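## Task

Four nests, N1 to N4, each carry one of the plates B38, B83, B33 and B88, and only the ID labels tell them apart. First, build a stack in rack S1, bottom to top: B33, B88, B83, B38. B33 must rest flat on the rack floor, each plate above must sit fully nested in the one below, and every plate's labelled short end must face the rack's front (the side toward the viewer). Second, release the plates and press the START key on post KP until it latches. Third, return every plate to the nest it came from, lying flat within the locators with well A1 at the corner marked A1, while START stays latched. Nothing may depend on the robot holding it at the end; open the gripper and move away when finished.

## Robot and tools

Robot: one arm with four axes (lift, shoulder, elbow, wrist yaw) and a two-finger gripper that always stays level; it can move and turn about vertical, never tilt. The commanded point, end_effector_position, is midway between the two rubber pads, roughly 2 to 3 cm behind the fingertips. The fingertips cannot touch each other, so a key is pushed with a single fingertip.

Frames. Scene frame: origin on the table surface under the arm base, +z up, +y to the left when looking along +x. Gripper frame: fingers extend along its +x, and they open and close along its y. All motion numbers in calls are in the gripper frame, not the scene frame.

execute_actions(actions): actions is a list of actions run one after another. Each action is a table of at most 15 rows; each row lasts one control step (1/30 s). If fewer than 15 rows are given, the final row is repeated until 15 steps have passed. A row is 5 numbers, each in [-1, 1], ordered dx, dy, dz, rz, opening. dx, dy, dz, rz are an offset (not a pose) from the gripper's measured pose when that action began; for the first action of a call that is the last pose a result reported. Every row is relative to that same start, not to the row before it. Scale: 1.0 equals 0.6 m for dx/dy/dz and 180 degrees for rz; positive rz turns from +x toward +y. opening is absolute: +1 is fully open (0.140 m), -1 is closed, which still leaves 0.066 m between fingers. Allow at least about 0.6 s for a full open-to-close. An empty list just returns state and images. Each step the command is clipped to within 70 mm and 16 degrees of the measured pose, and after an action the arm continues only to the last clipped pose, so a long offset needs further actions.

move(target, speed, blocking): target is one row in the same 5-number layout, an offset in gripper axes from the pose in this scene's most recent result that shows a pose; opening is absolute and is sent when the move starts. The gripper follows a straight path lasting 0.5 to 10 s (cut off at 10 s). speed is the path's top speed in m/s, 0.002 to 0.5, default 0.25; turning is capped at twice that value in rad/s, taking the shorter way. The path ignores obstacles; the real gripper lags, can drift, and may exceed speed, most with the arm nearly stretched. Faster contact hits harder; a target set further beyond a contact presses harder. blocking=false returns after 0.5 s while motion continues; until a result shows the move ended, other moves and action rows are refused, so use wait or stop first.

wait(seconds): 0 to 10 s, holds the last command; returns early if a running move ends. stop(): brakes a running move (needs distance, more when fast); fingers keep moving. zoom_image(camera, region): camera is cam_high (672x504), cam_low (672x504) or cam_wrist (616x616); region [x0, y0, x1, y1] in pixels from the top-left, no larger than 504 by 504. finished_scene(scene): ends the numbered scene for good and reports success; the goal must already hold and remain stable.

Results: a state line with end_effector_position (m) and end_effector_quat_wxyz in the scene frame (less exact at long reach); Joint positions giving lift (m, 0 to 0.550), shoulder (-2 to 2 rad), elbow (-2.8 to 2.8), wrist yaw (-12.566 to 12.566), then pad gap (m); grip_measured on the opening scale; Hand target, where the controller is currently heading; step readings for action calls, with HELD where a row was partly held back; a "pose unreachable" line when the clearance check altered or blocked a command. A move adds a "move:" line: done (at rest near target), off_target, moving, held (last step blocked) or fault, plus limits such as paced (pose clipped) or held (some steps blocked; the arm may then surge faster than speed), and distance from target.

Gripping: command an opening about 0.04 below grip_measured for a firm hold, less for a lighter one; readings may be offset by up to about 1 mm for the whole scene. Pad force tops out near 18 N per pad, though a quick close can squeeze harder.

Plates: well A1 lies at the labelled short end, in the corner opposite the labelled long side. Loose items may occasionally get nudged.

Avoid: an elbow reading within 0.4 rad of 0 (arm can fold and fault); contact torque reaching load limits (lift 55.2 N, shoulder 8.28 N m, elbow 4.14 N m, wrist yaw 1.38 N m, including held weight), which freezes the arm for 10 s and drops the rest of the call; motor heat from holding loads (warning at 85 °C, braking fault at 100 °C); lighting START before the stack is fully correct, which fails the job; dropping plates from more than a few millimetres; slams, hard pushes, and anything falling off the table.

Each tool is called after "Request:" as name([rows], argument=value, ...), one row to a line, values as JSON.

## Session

Request:
execute_actions(actions=[])

Scene clock: 0.00 s.
end_effector_position=(+0.5481, -0.0676, +0.1167) grip_measured=+1.00 end_effector_quat_wxyz=(+0.692, +0.000, +0.000, -0.722)
Joint positions: [ 0.112  0.856  1.667 -4.136  0.14 ]
Hand target: +0.548, -0.068, +0.117; +0.692, +0.000, +0.000, -0.722

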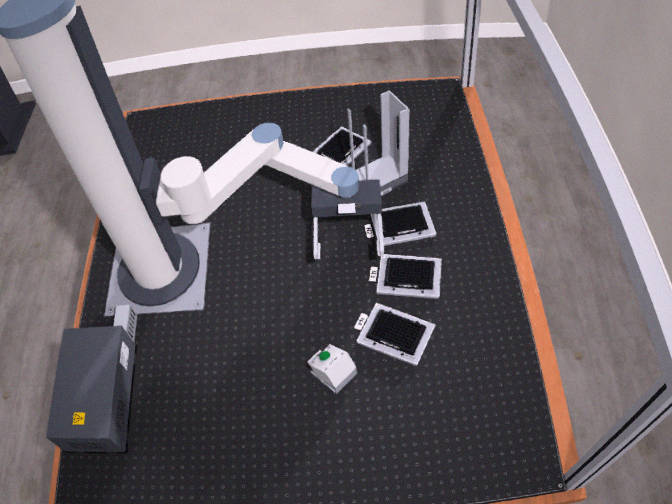

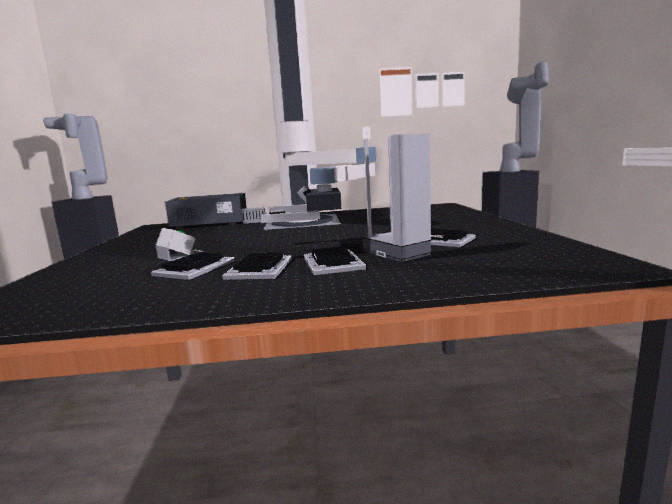

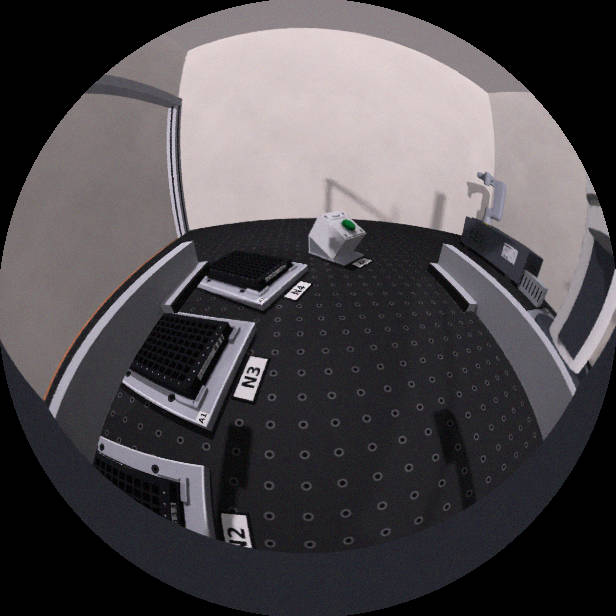

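Request:
zoom_image(camera="cam_high", region=[340,190,460,370])

Request:
move(target=[0,0,-0.053,0.453,0.1], speed=0.4)

Request:
zoom_image(camera="cam_wrist", region=[100,200,520,360])

Region (340, 190, 460, 370) of cam_high's 672x504 image, scaled by 2.800, with more detail than that image has.

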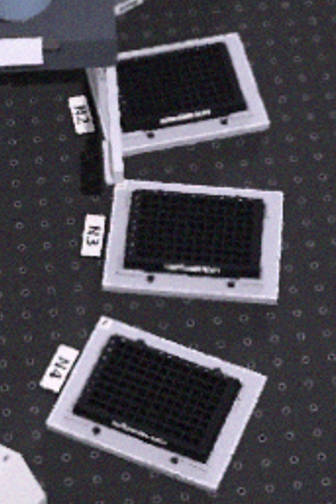

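Scene clock: 5.90 s.
end_effector_position=(+0.5480, -0.0677, +0.0849) grip_measured=+0.10 end_effector_quat_wxyz=(+0.995, +0.000, +0.000, -0.095)
Joint positions: [ 0.08   0.776  0.944 -1.911  0.107]
Hand target: +0.548, -0.068, +0.085; +0.995, +0.000, +0.000, -0.095
Off the commanded pose: 0.000 m, 0 deg.
move: done

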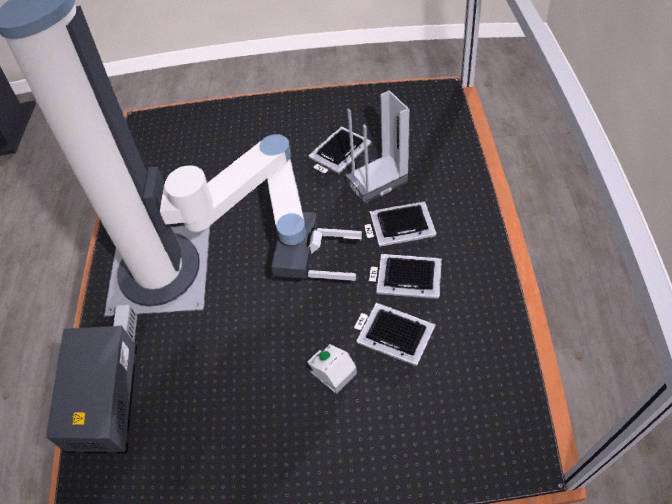

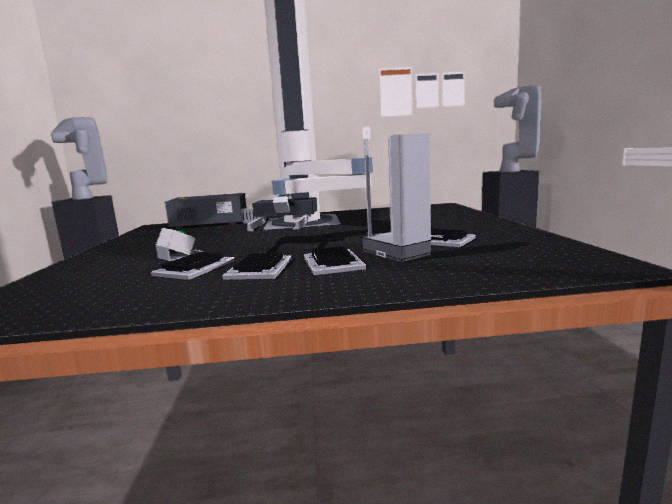

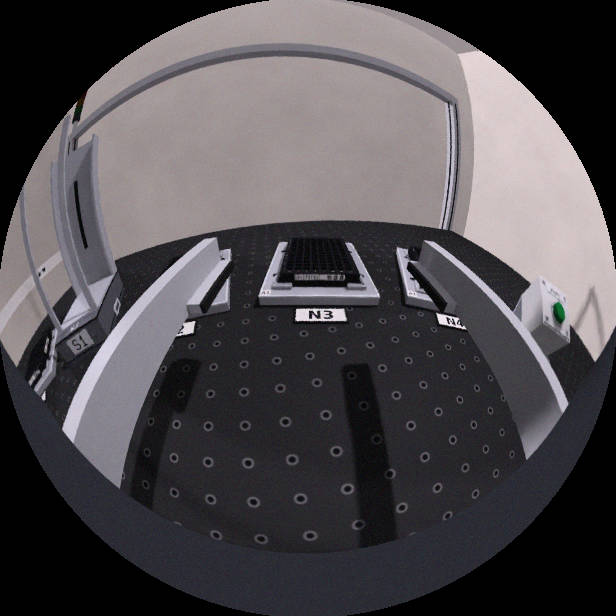

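Region (100, 200, 520, 360) of cam_wrist's 616x616 image, scaled by 1.200, with more detail than that image has; it fills the top 192 rows of this view, and the rest is white.

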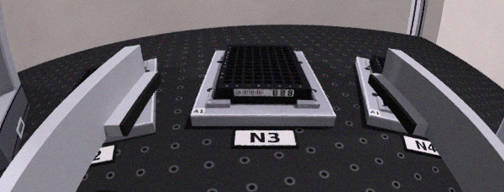

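Request:
zoom_image(camera="cam_wrist", region=[250,230,390,330])

Request:
move(target=[-0.035,0.208,0,0.115,0.1])

Request:
zoom_image(camera="cam_wrist", region=[250,230,390,330])

Request:
move(target=[-0.045,0.19,0,0.105,0.1])

Request:
move(target=[-0.02,0.21,0,0.1,0.1])

Request:
zoom_image(camera="cam_wrist", region=[250,230,390,330])

Region (250, 230, 390, 330) of cam_wrist's 616x616 image, scaled by 3.600, with more detail than that image has; it fills the top 360 rows of this view, and the rest is white.

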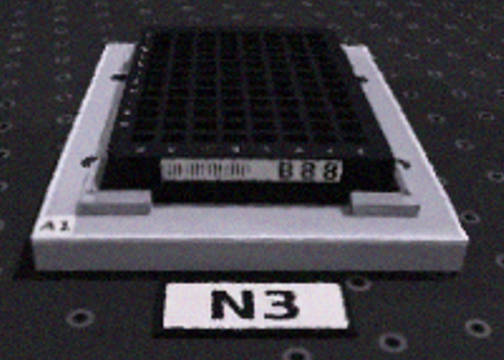

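Scene clock: 13.47 s.
end_effector_position=(+0.5511, +0.0590, +0.0849) grip_measured=+0.10 end_effector_quat_wxyz=(+0.996, +0.000, +0.000, +0.085)
Joint positions: [ 0.08   1.094  0.951 -1.874  0.107]
Hand target: +0.551, +0.059, +0.085; +0.996, +0.000, +0.000, +0.085
Off the commanded pose: 0.000 m, 0 deg.
move: done

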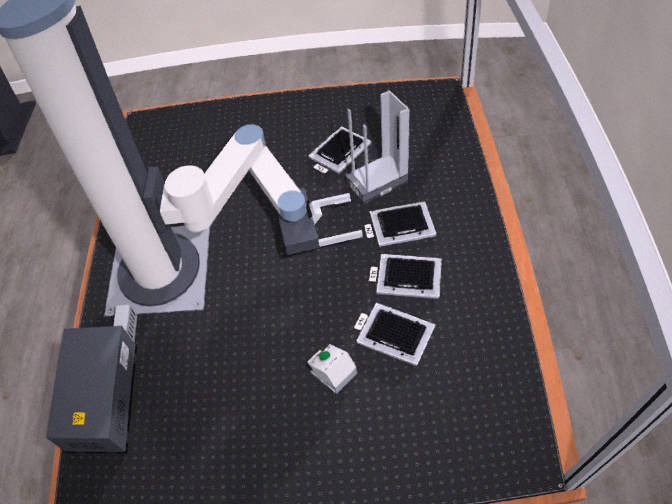

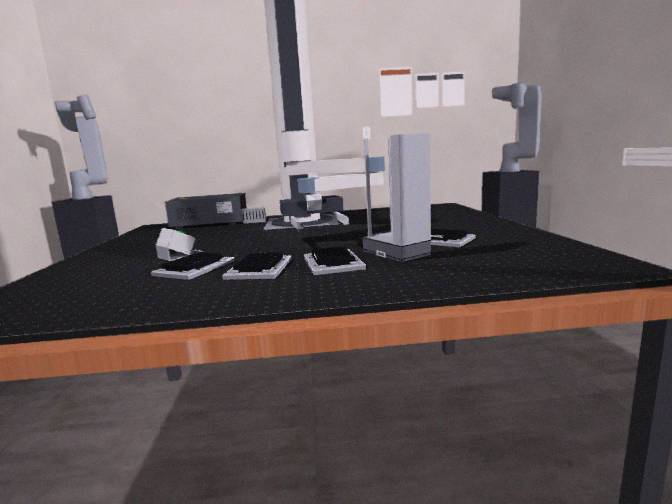

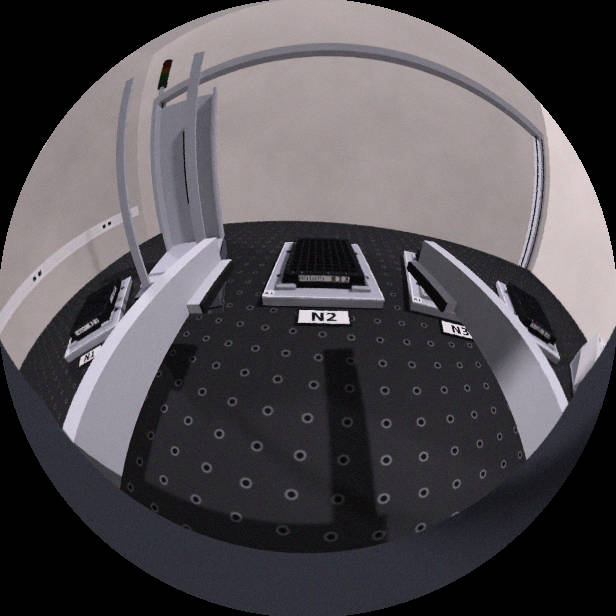

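Region (250, 230, 390, 330) of cam_wrist's 616x616 image, scaled by 3.600, with more detail than that image has; it fills the top 360 rows of this view, and the rest is white.

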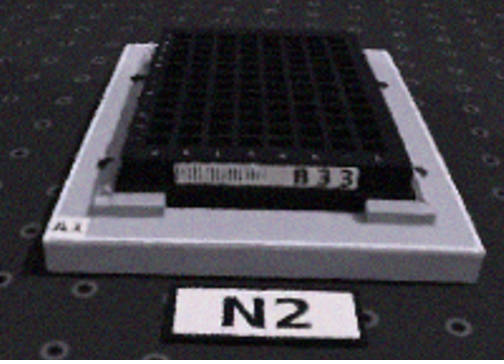

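Scene clock: 14.47 s.
end_effector_position=(+0.5051, +0.1669, +0.0849) grip_measured=+0.10 end_effector_quat_wxyz=(+0.969, +0.000, +0.000, +0.248)
Joint positions: [ 0.08   1.41   0.904 -1.812  0.107]
Hand target: +0.505, +0.167, +0.085; +0.969, +0.000, +0.000, +0.248
Off the commanded pose: 0.000 m, 0 deg.
move: done

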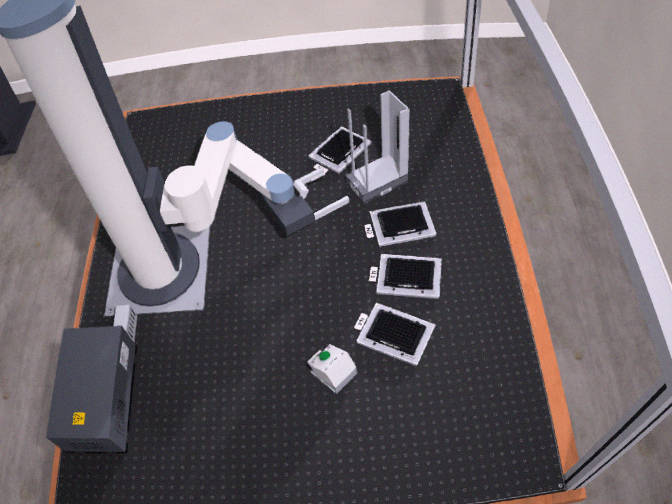

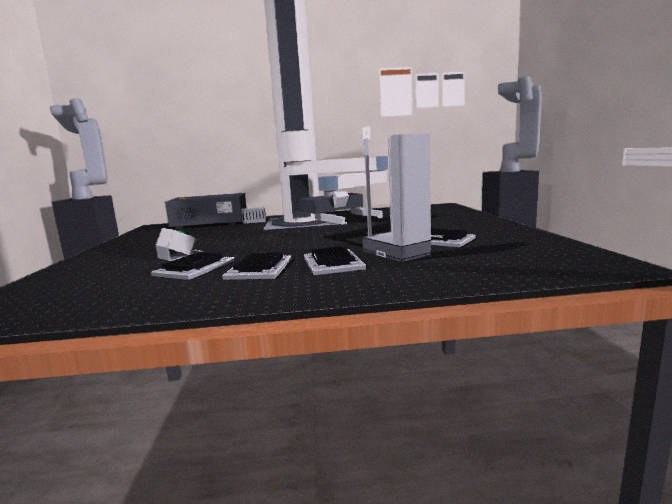

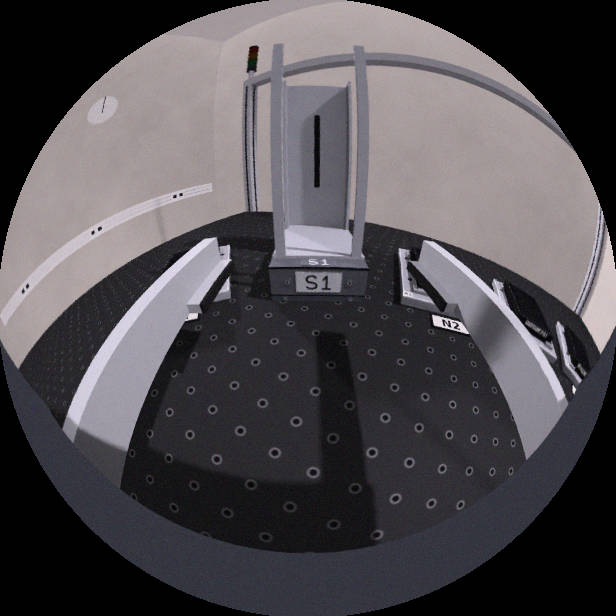

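Scene clock: 15.47 s.
end_effector_position=(+0.4339, +0.2718, +0.0849) grip_measured=+0.10 end_effector_quat_wxyz=(+0.918, +0.000, +0.000, +0.397)
Joint positions: [ 0.08   1.76   0.928 -1.872  0.107]
Hand target: +0.434, +0.272, +0.085; +0.918, +0.000, +0.000, +0.397
Off the commanded pose: 0.000 m, 0 deg.
move: done

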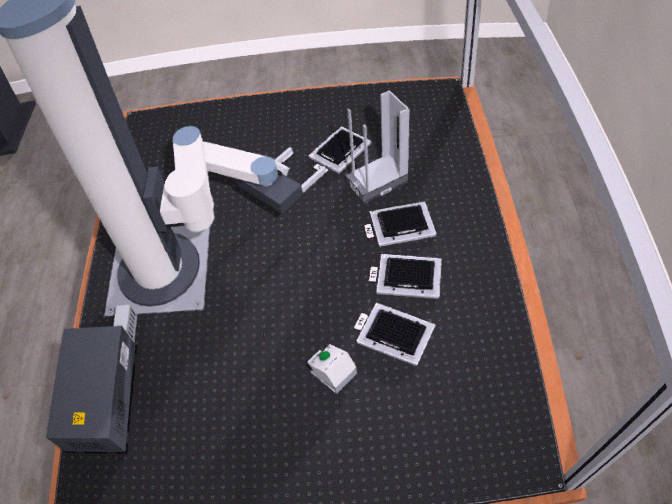

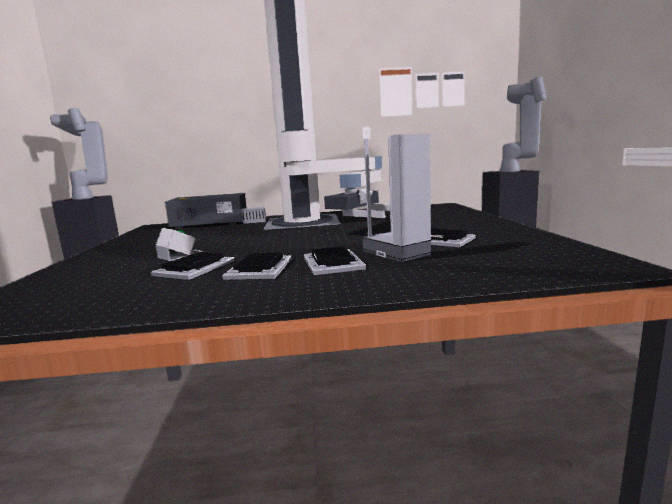

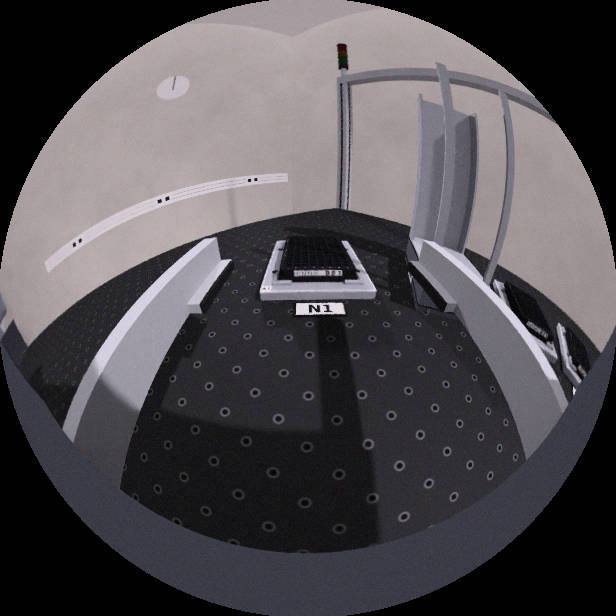

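Region (250, 230, 390, 330) of cam_wrist's 616x616 image, scaled by 3.600, with more detail than that image has; it fills the top 360 rows of this view, and the rest is white.

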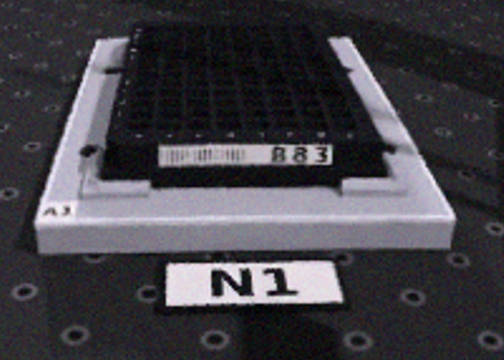

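Request:
move(target=[-0.047,-0.2092,0,-0.1063,0.1])

Request:
move(target=[0.28,0,0,0,0.2], speed=0.12)

Scene clock: 20.07 s.
end_effector_position=(+0.5061, +0.1651, +0.0849) grip_measured=+0.10 end_effector_quat_wxyz=(+0.971, +0.000, +0.000, +0.239)
Joint positions: [ 0.08   1.413  0.904 -1.835  0.107]
Hand target: +0.506, +0.165, +0.085; +0.971, +0.000, +0.000, +0.239
Off the commanded pose: 0.000 m, 0 deg.
move: done

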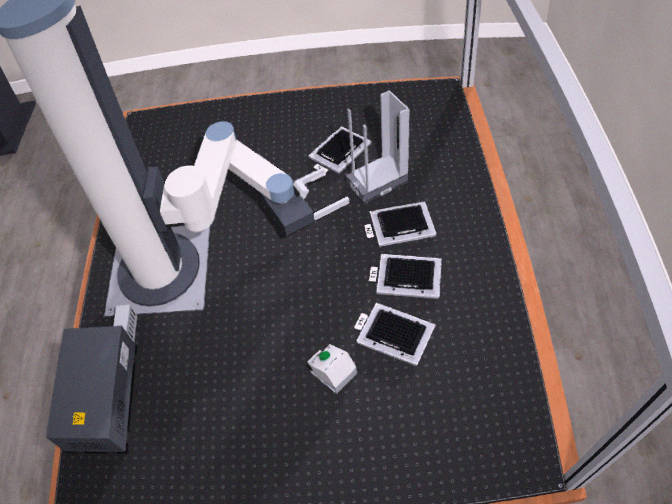

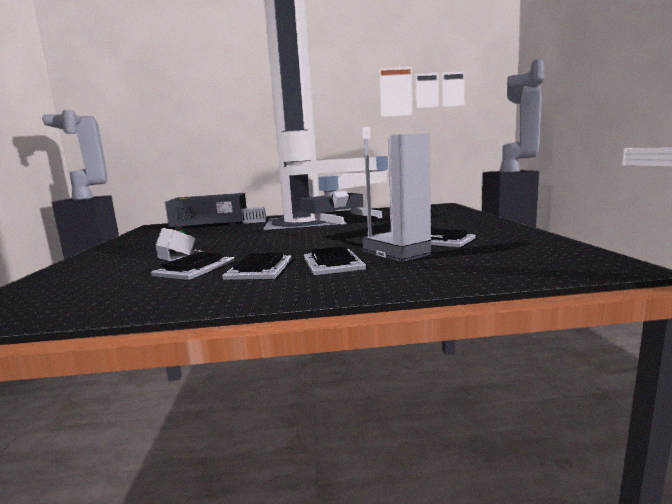

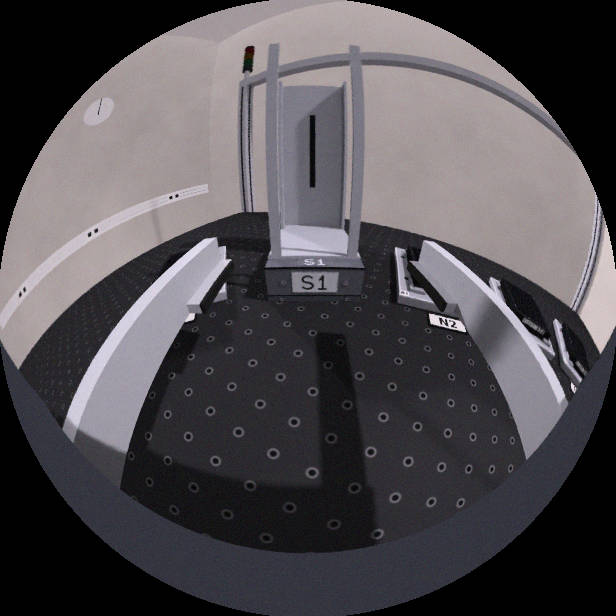

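Scene clock: 21.80 s.
end_effector_position=(+0.6549, +0.2430, +0.0849) grip_measured=+0.20 end_effector_quat_wxyz=(+0.971, +0.000, +0.000, +0.239)
Joint positions: [ 0.08   1.101  1.738 -2.356  0.11 ]
Hand target: +0.655, +0.243, +0.085; +0.971, +0.000, +0.000, +0.239
Off the commanded pose: 0.000 m, 0 deg.
move: done

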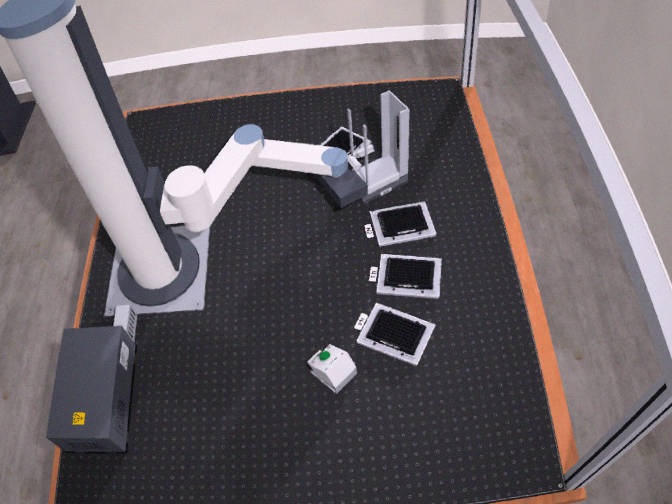

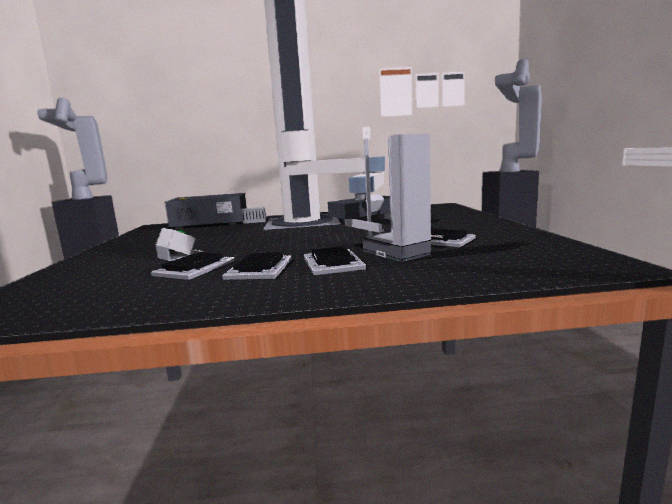

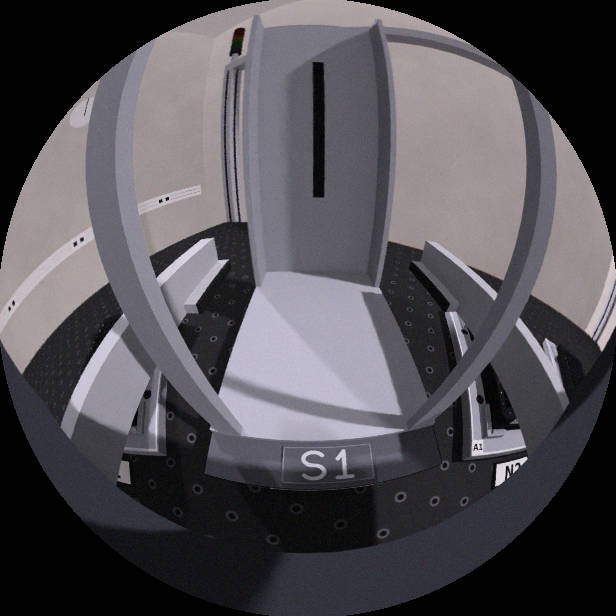

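Request:
move(target=[0.019,0.001,0,0.002,0.1], speed=0.05)

Scene clock: 24.90 s.
end_effector_position=(+0.6647, +0.2488, +0.0849) grip_measured=+0.10 end_effector_quat_wxyz=(+0.970, +0.000, +0.000, +0.242)
Joint positions: [ 0.08   1.07   1.808 -2.389  0.107]
Hand target: +0.665, +0.249, +0.085; +0.970, +0.000, +0.000, +0.242
Off the commanded pose: 0.000 m, 0 deg.
move: done

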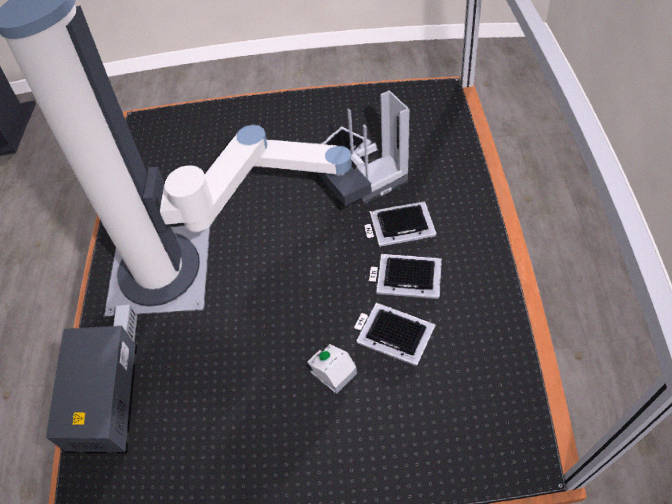

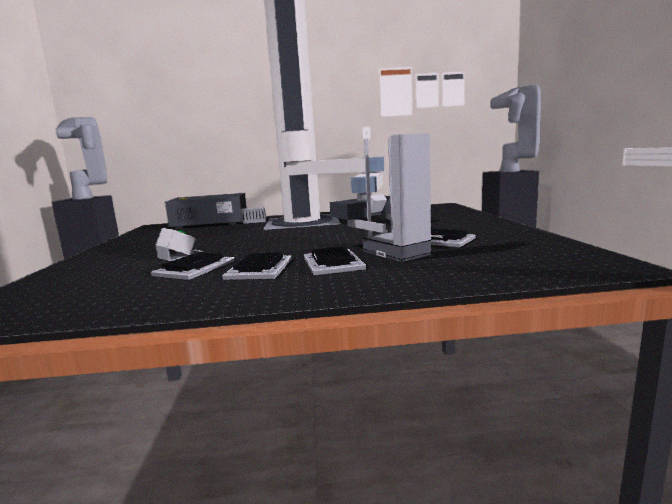

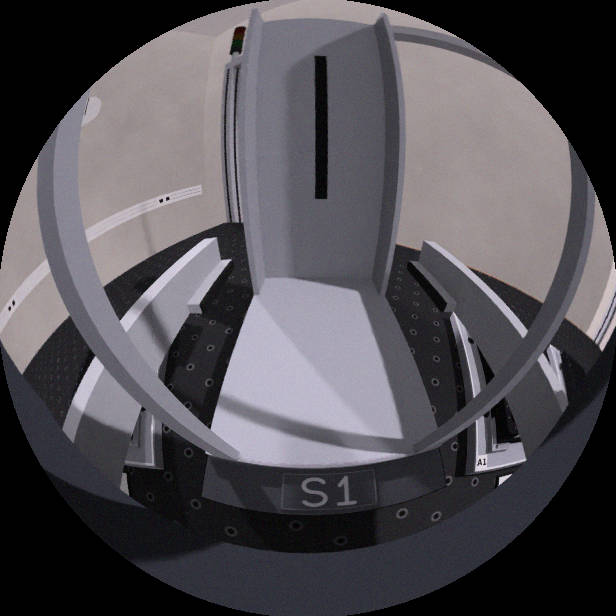

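Request:
move(target=[-0.25,0,0,0,0.1])

Request:
move(target=[-0.039,-0.207,0,-0.1146,0.1])

Request:
move(target=[0.2445,0,-0.04,0,0.1])

Scene clock: 33.87 s.
end_effector_position=(+0.5322, +0.1784, +0.0849) grip_measured=+0.10 end_effector_quat_wxyz=(+0.970, +0.000, +0.000, +0.242)
Joint positions: [ 0.08   1.369  1.034 -1.914  0.107]
Hand target: +0.532, +0.178, +0.085; +0.970, +0.000, +0.000, +0.242
Off the commanded pose: 0.000 m, 0 deg.
move: done

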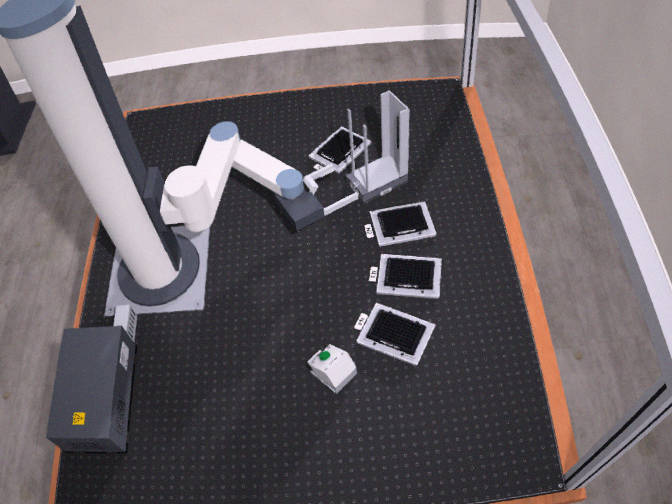

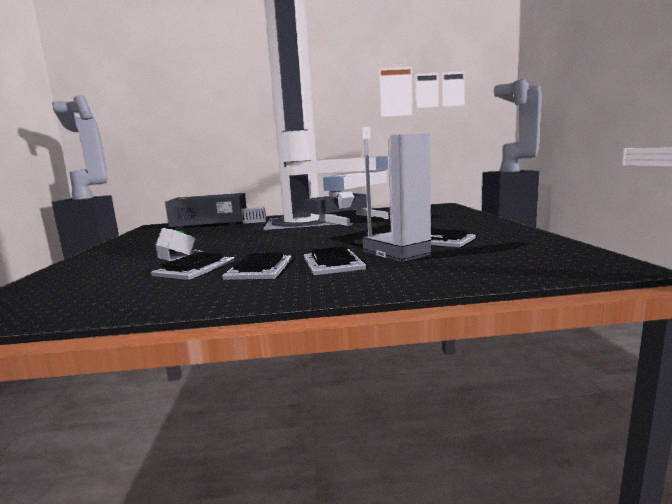

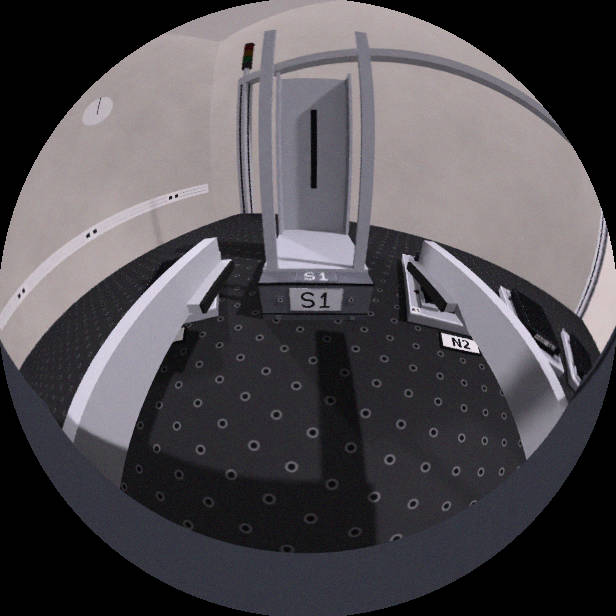

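Scene clock: 34.93 s.
end_effector_position=(+0.5698, +0.0576, +0.0849) grip_measured=+0.10 end_effector_quat_wxyz=(+0.998, +0.000, +0.000, +0.064)
Joint positions: [ 0.08   1.074  1.032 -1.978  0.107]
Hand target: +0.570, +0.058, +0.085; +0.998, +0.000, +0.000, +0.064
Off the commanded pose: 0.000 m, 0 deg.
move: done

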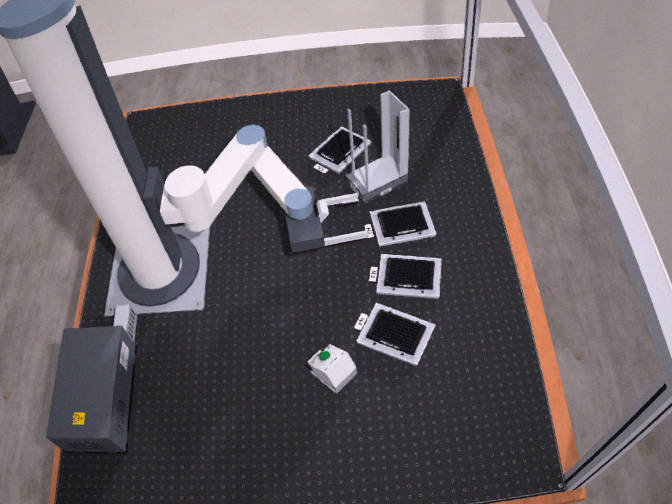

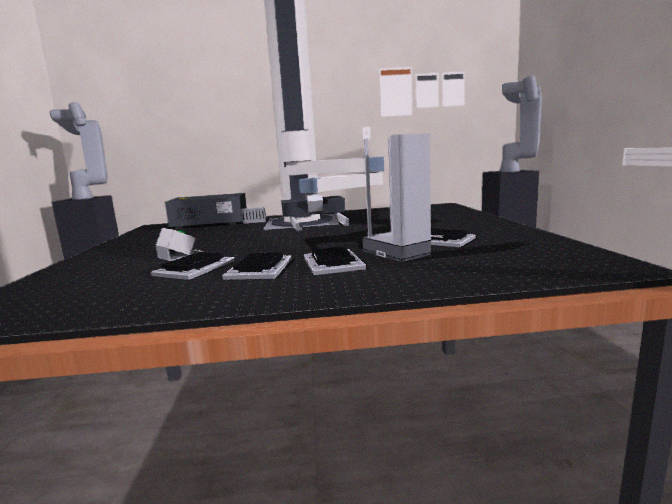

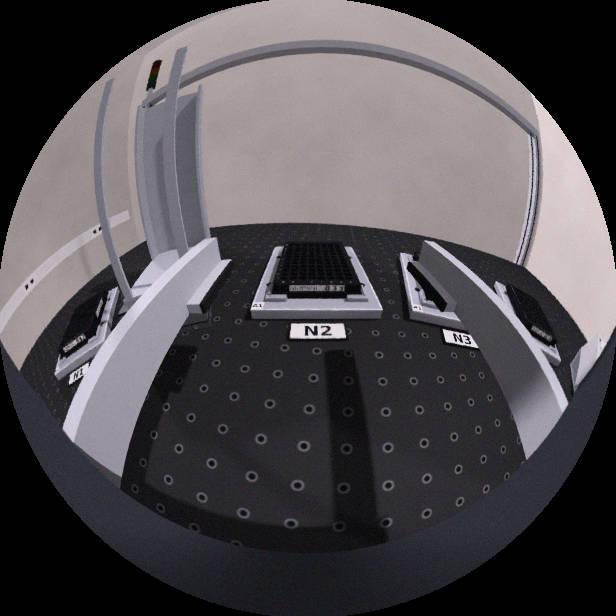

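Scene clock: 35.97 s.
end_effector_position=(+0.7153, +0.0762, +0.0609) grip_measured=+0.10 end_effector_quat_wxyz=(+0.998, +0.000, +0.000, +0.064)
Joint positions: [ 0.056  0.761  1.785 -2.418  0.107]
Hand target: +0.715, +0.076, +0.061; +0.998, +0.000, +0.000, +0.064
Off the commanded pose: 0.000 m, 0 deg.
move: done

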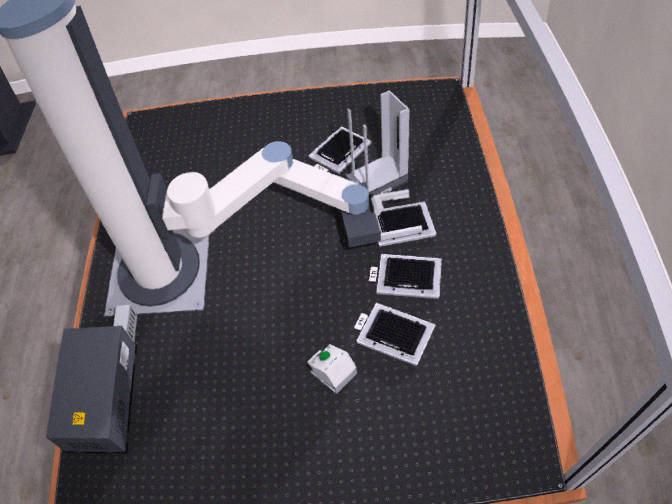

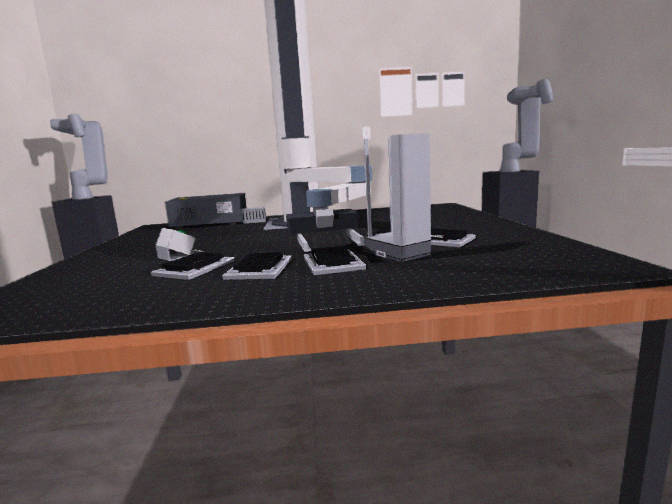

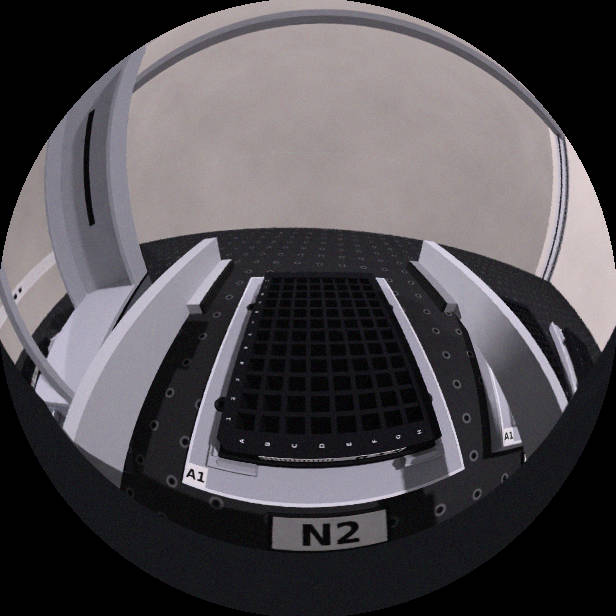

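Height similar; ~3 mm too far forward, some yaw.

Request:
move(target=[-0.005,0,-0.048,0.004,0.1], speed=0.06)

Scene clock: 39.00 s.
end_effector_position=(+0.7124, +0.0757, +0.0320) grip_measured=+0.10 end_effector_quat_wxyz=(+0.998, +0.000, +0.000, +0.070)
Joint positions: [ 0.027  0.764  1.767 -2.391  0.107]
Hand target: +0.712, +0.076, +0.032; +0.998, +0.000, +0.000, +0.070
Off the commanded pose: 0.000 m, 0 deg.
move: done

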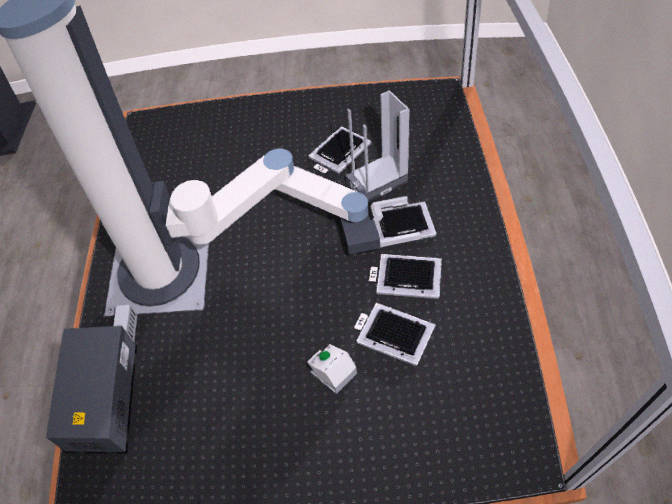

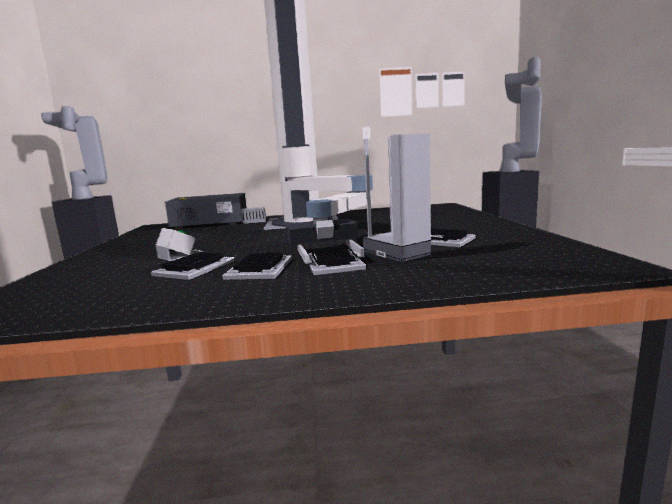

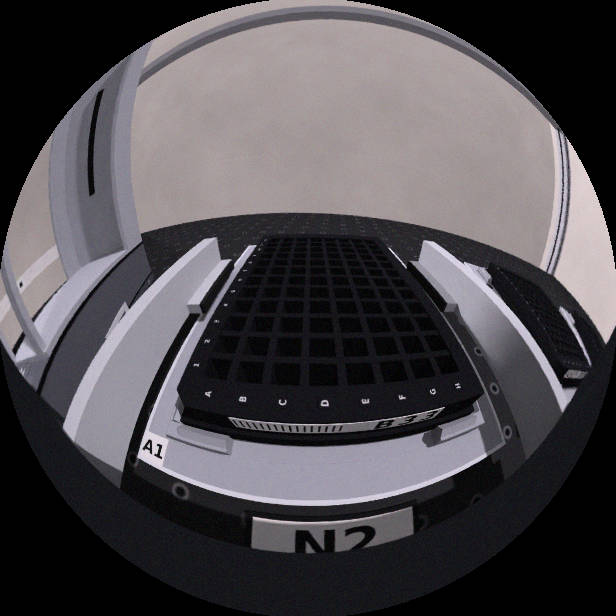

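Request:
execute_actions([
  [[0,0.0003,-0.003,-0.0013,-0.4]],
  [[0,0,0,0,-0.48]],
  [[0,0,0,0,-0.54]],
])

Request:
zoom_image(camera="cam_wrist", region=[150,220,510,470])

Scene clock: 44.10 s.
end_effector_position=(+0.7124, +0.0759, +0.0302) grip_measured=-0.47 end_effector_quat_wxyz=(+0.998, +0.000, +0.000, +0.068)
Joint positions: [ 0.025  0.766  1.767 -2.396  0.085]
Hand target: +0.712, +0.076, +0.030; +0.998, +0.000, +0.000, +0.068
Off the commanded pose: 0.000 m, 0 deg.
Step readings (end_effector_position; steps 1 to 15: 1st action; 16 to 30: 2nd action; 31 to 45: 3rd action):
0: (+0.7124, +0.0757, +0.0320)
1: (+0.7124, +0.0757, +0.0320)
2: (+0.7124, +0.0757, +0.0311)
4: (+0.7124, +0.0759, +0.0301)
8: (+0.7124, +0.0759, +0.0302)
15: (+0.7124, +0.0759, +0.0302)
16: (+0.7124, +0.0759, +0.0302)
17: (+0.7124, +0.0759, +0.0302)
19: (+0.7124, +0.0759, +0.0302)
23: (+0.7124, +0.0759, +0.0302)
30: (+0.7124, +0.0759, +0.0302)
31: (+0.7124, +0.0759, +0.0302)
32: (+0.7124, +0.0759, +0.0302)
34: (+0.7124, +0.0759, +0.0302)
38: (+0.7124, +0.0759, +0.0302)
45: end_effector_position above

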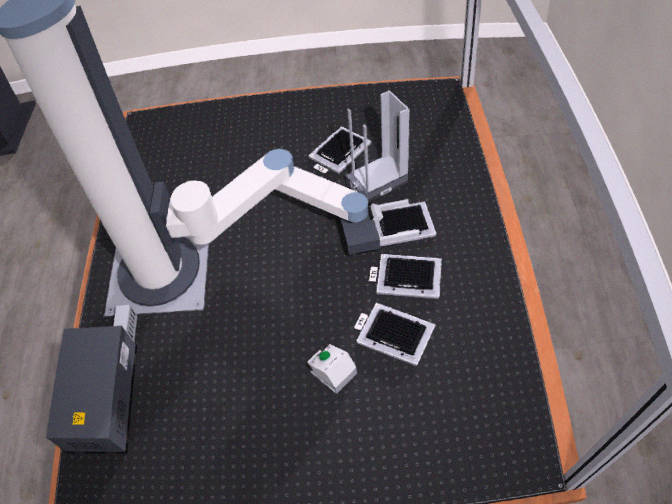

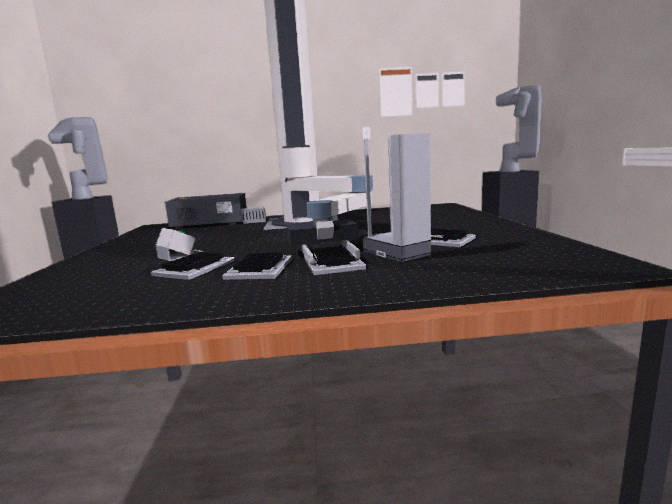

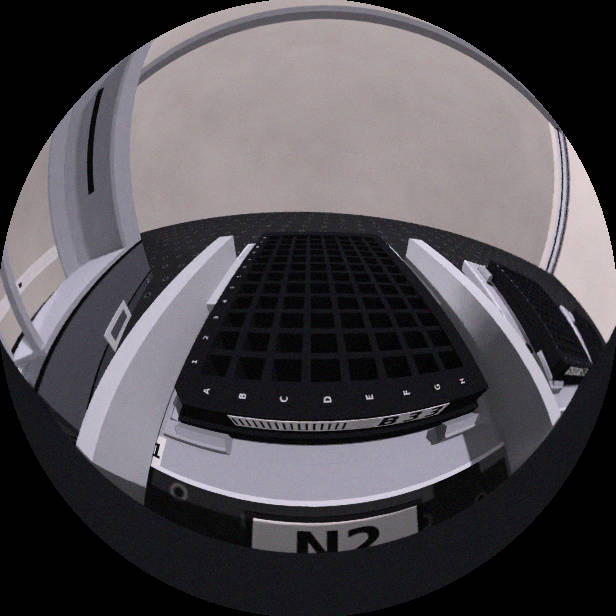

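Region (150, 220, 510, 470) of cam_wrist's 616x616 image, scaled by 1.400, with more detail than that image has; it fills the top 350 rows of this view, and the rest is white.

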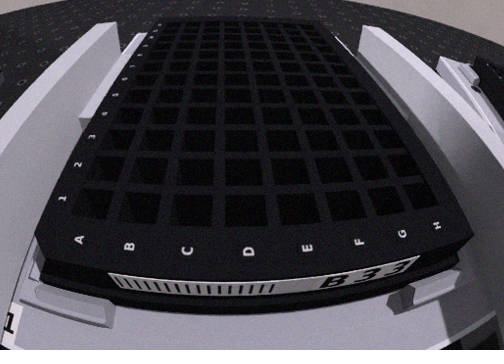

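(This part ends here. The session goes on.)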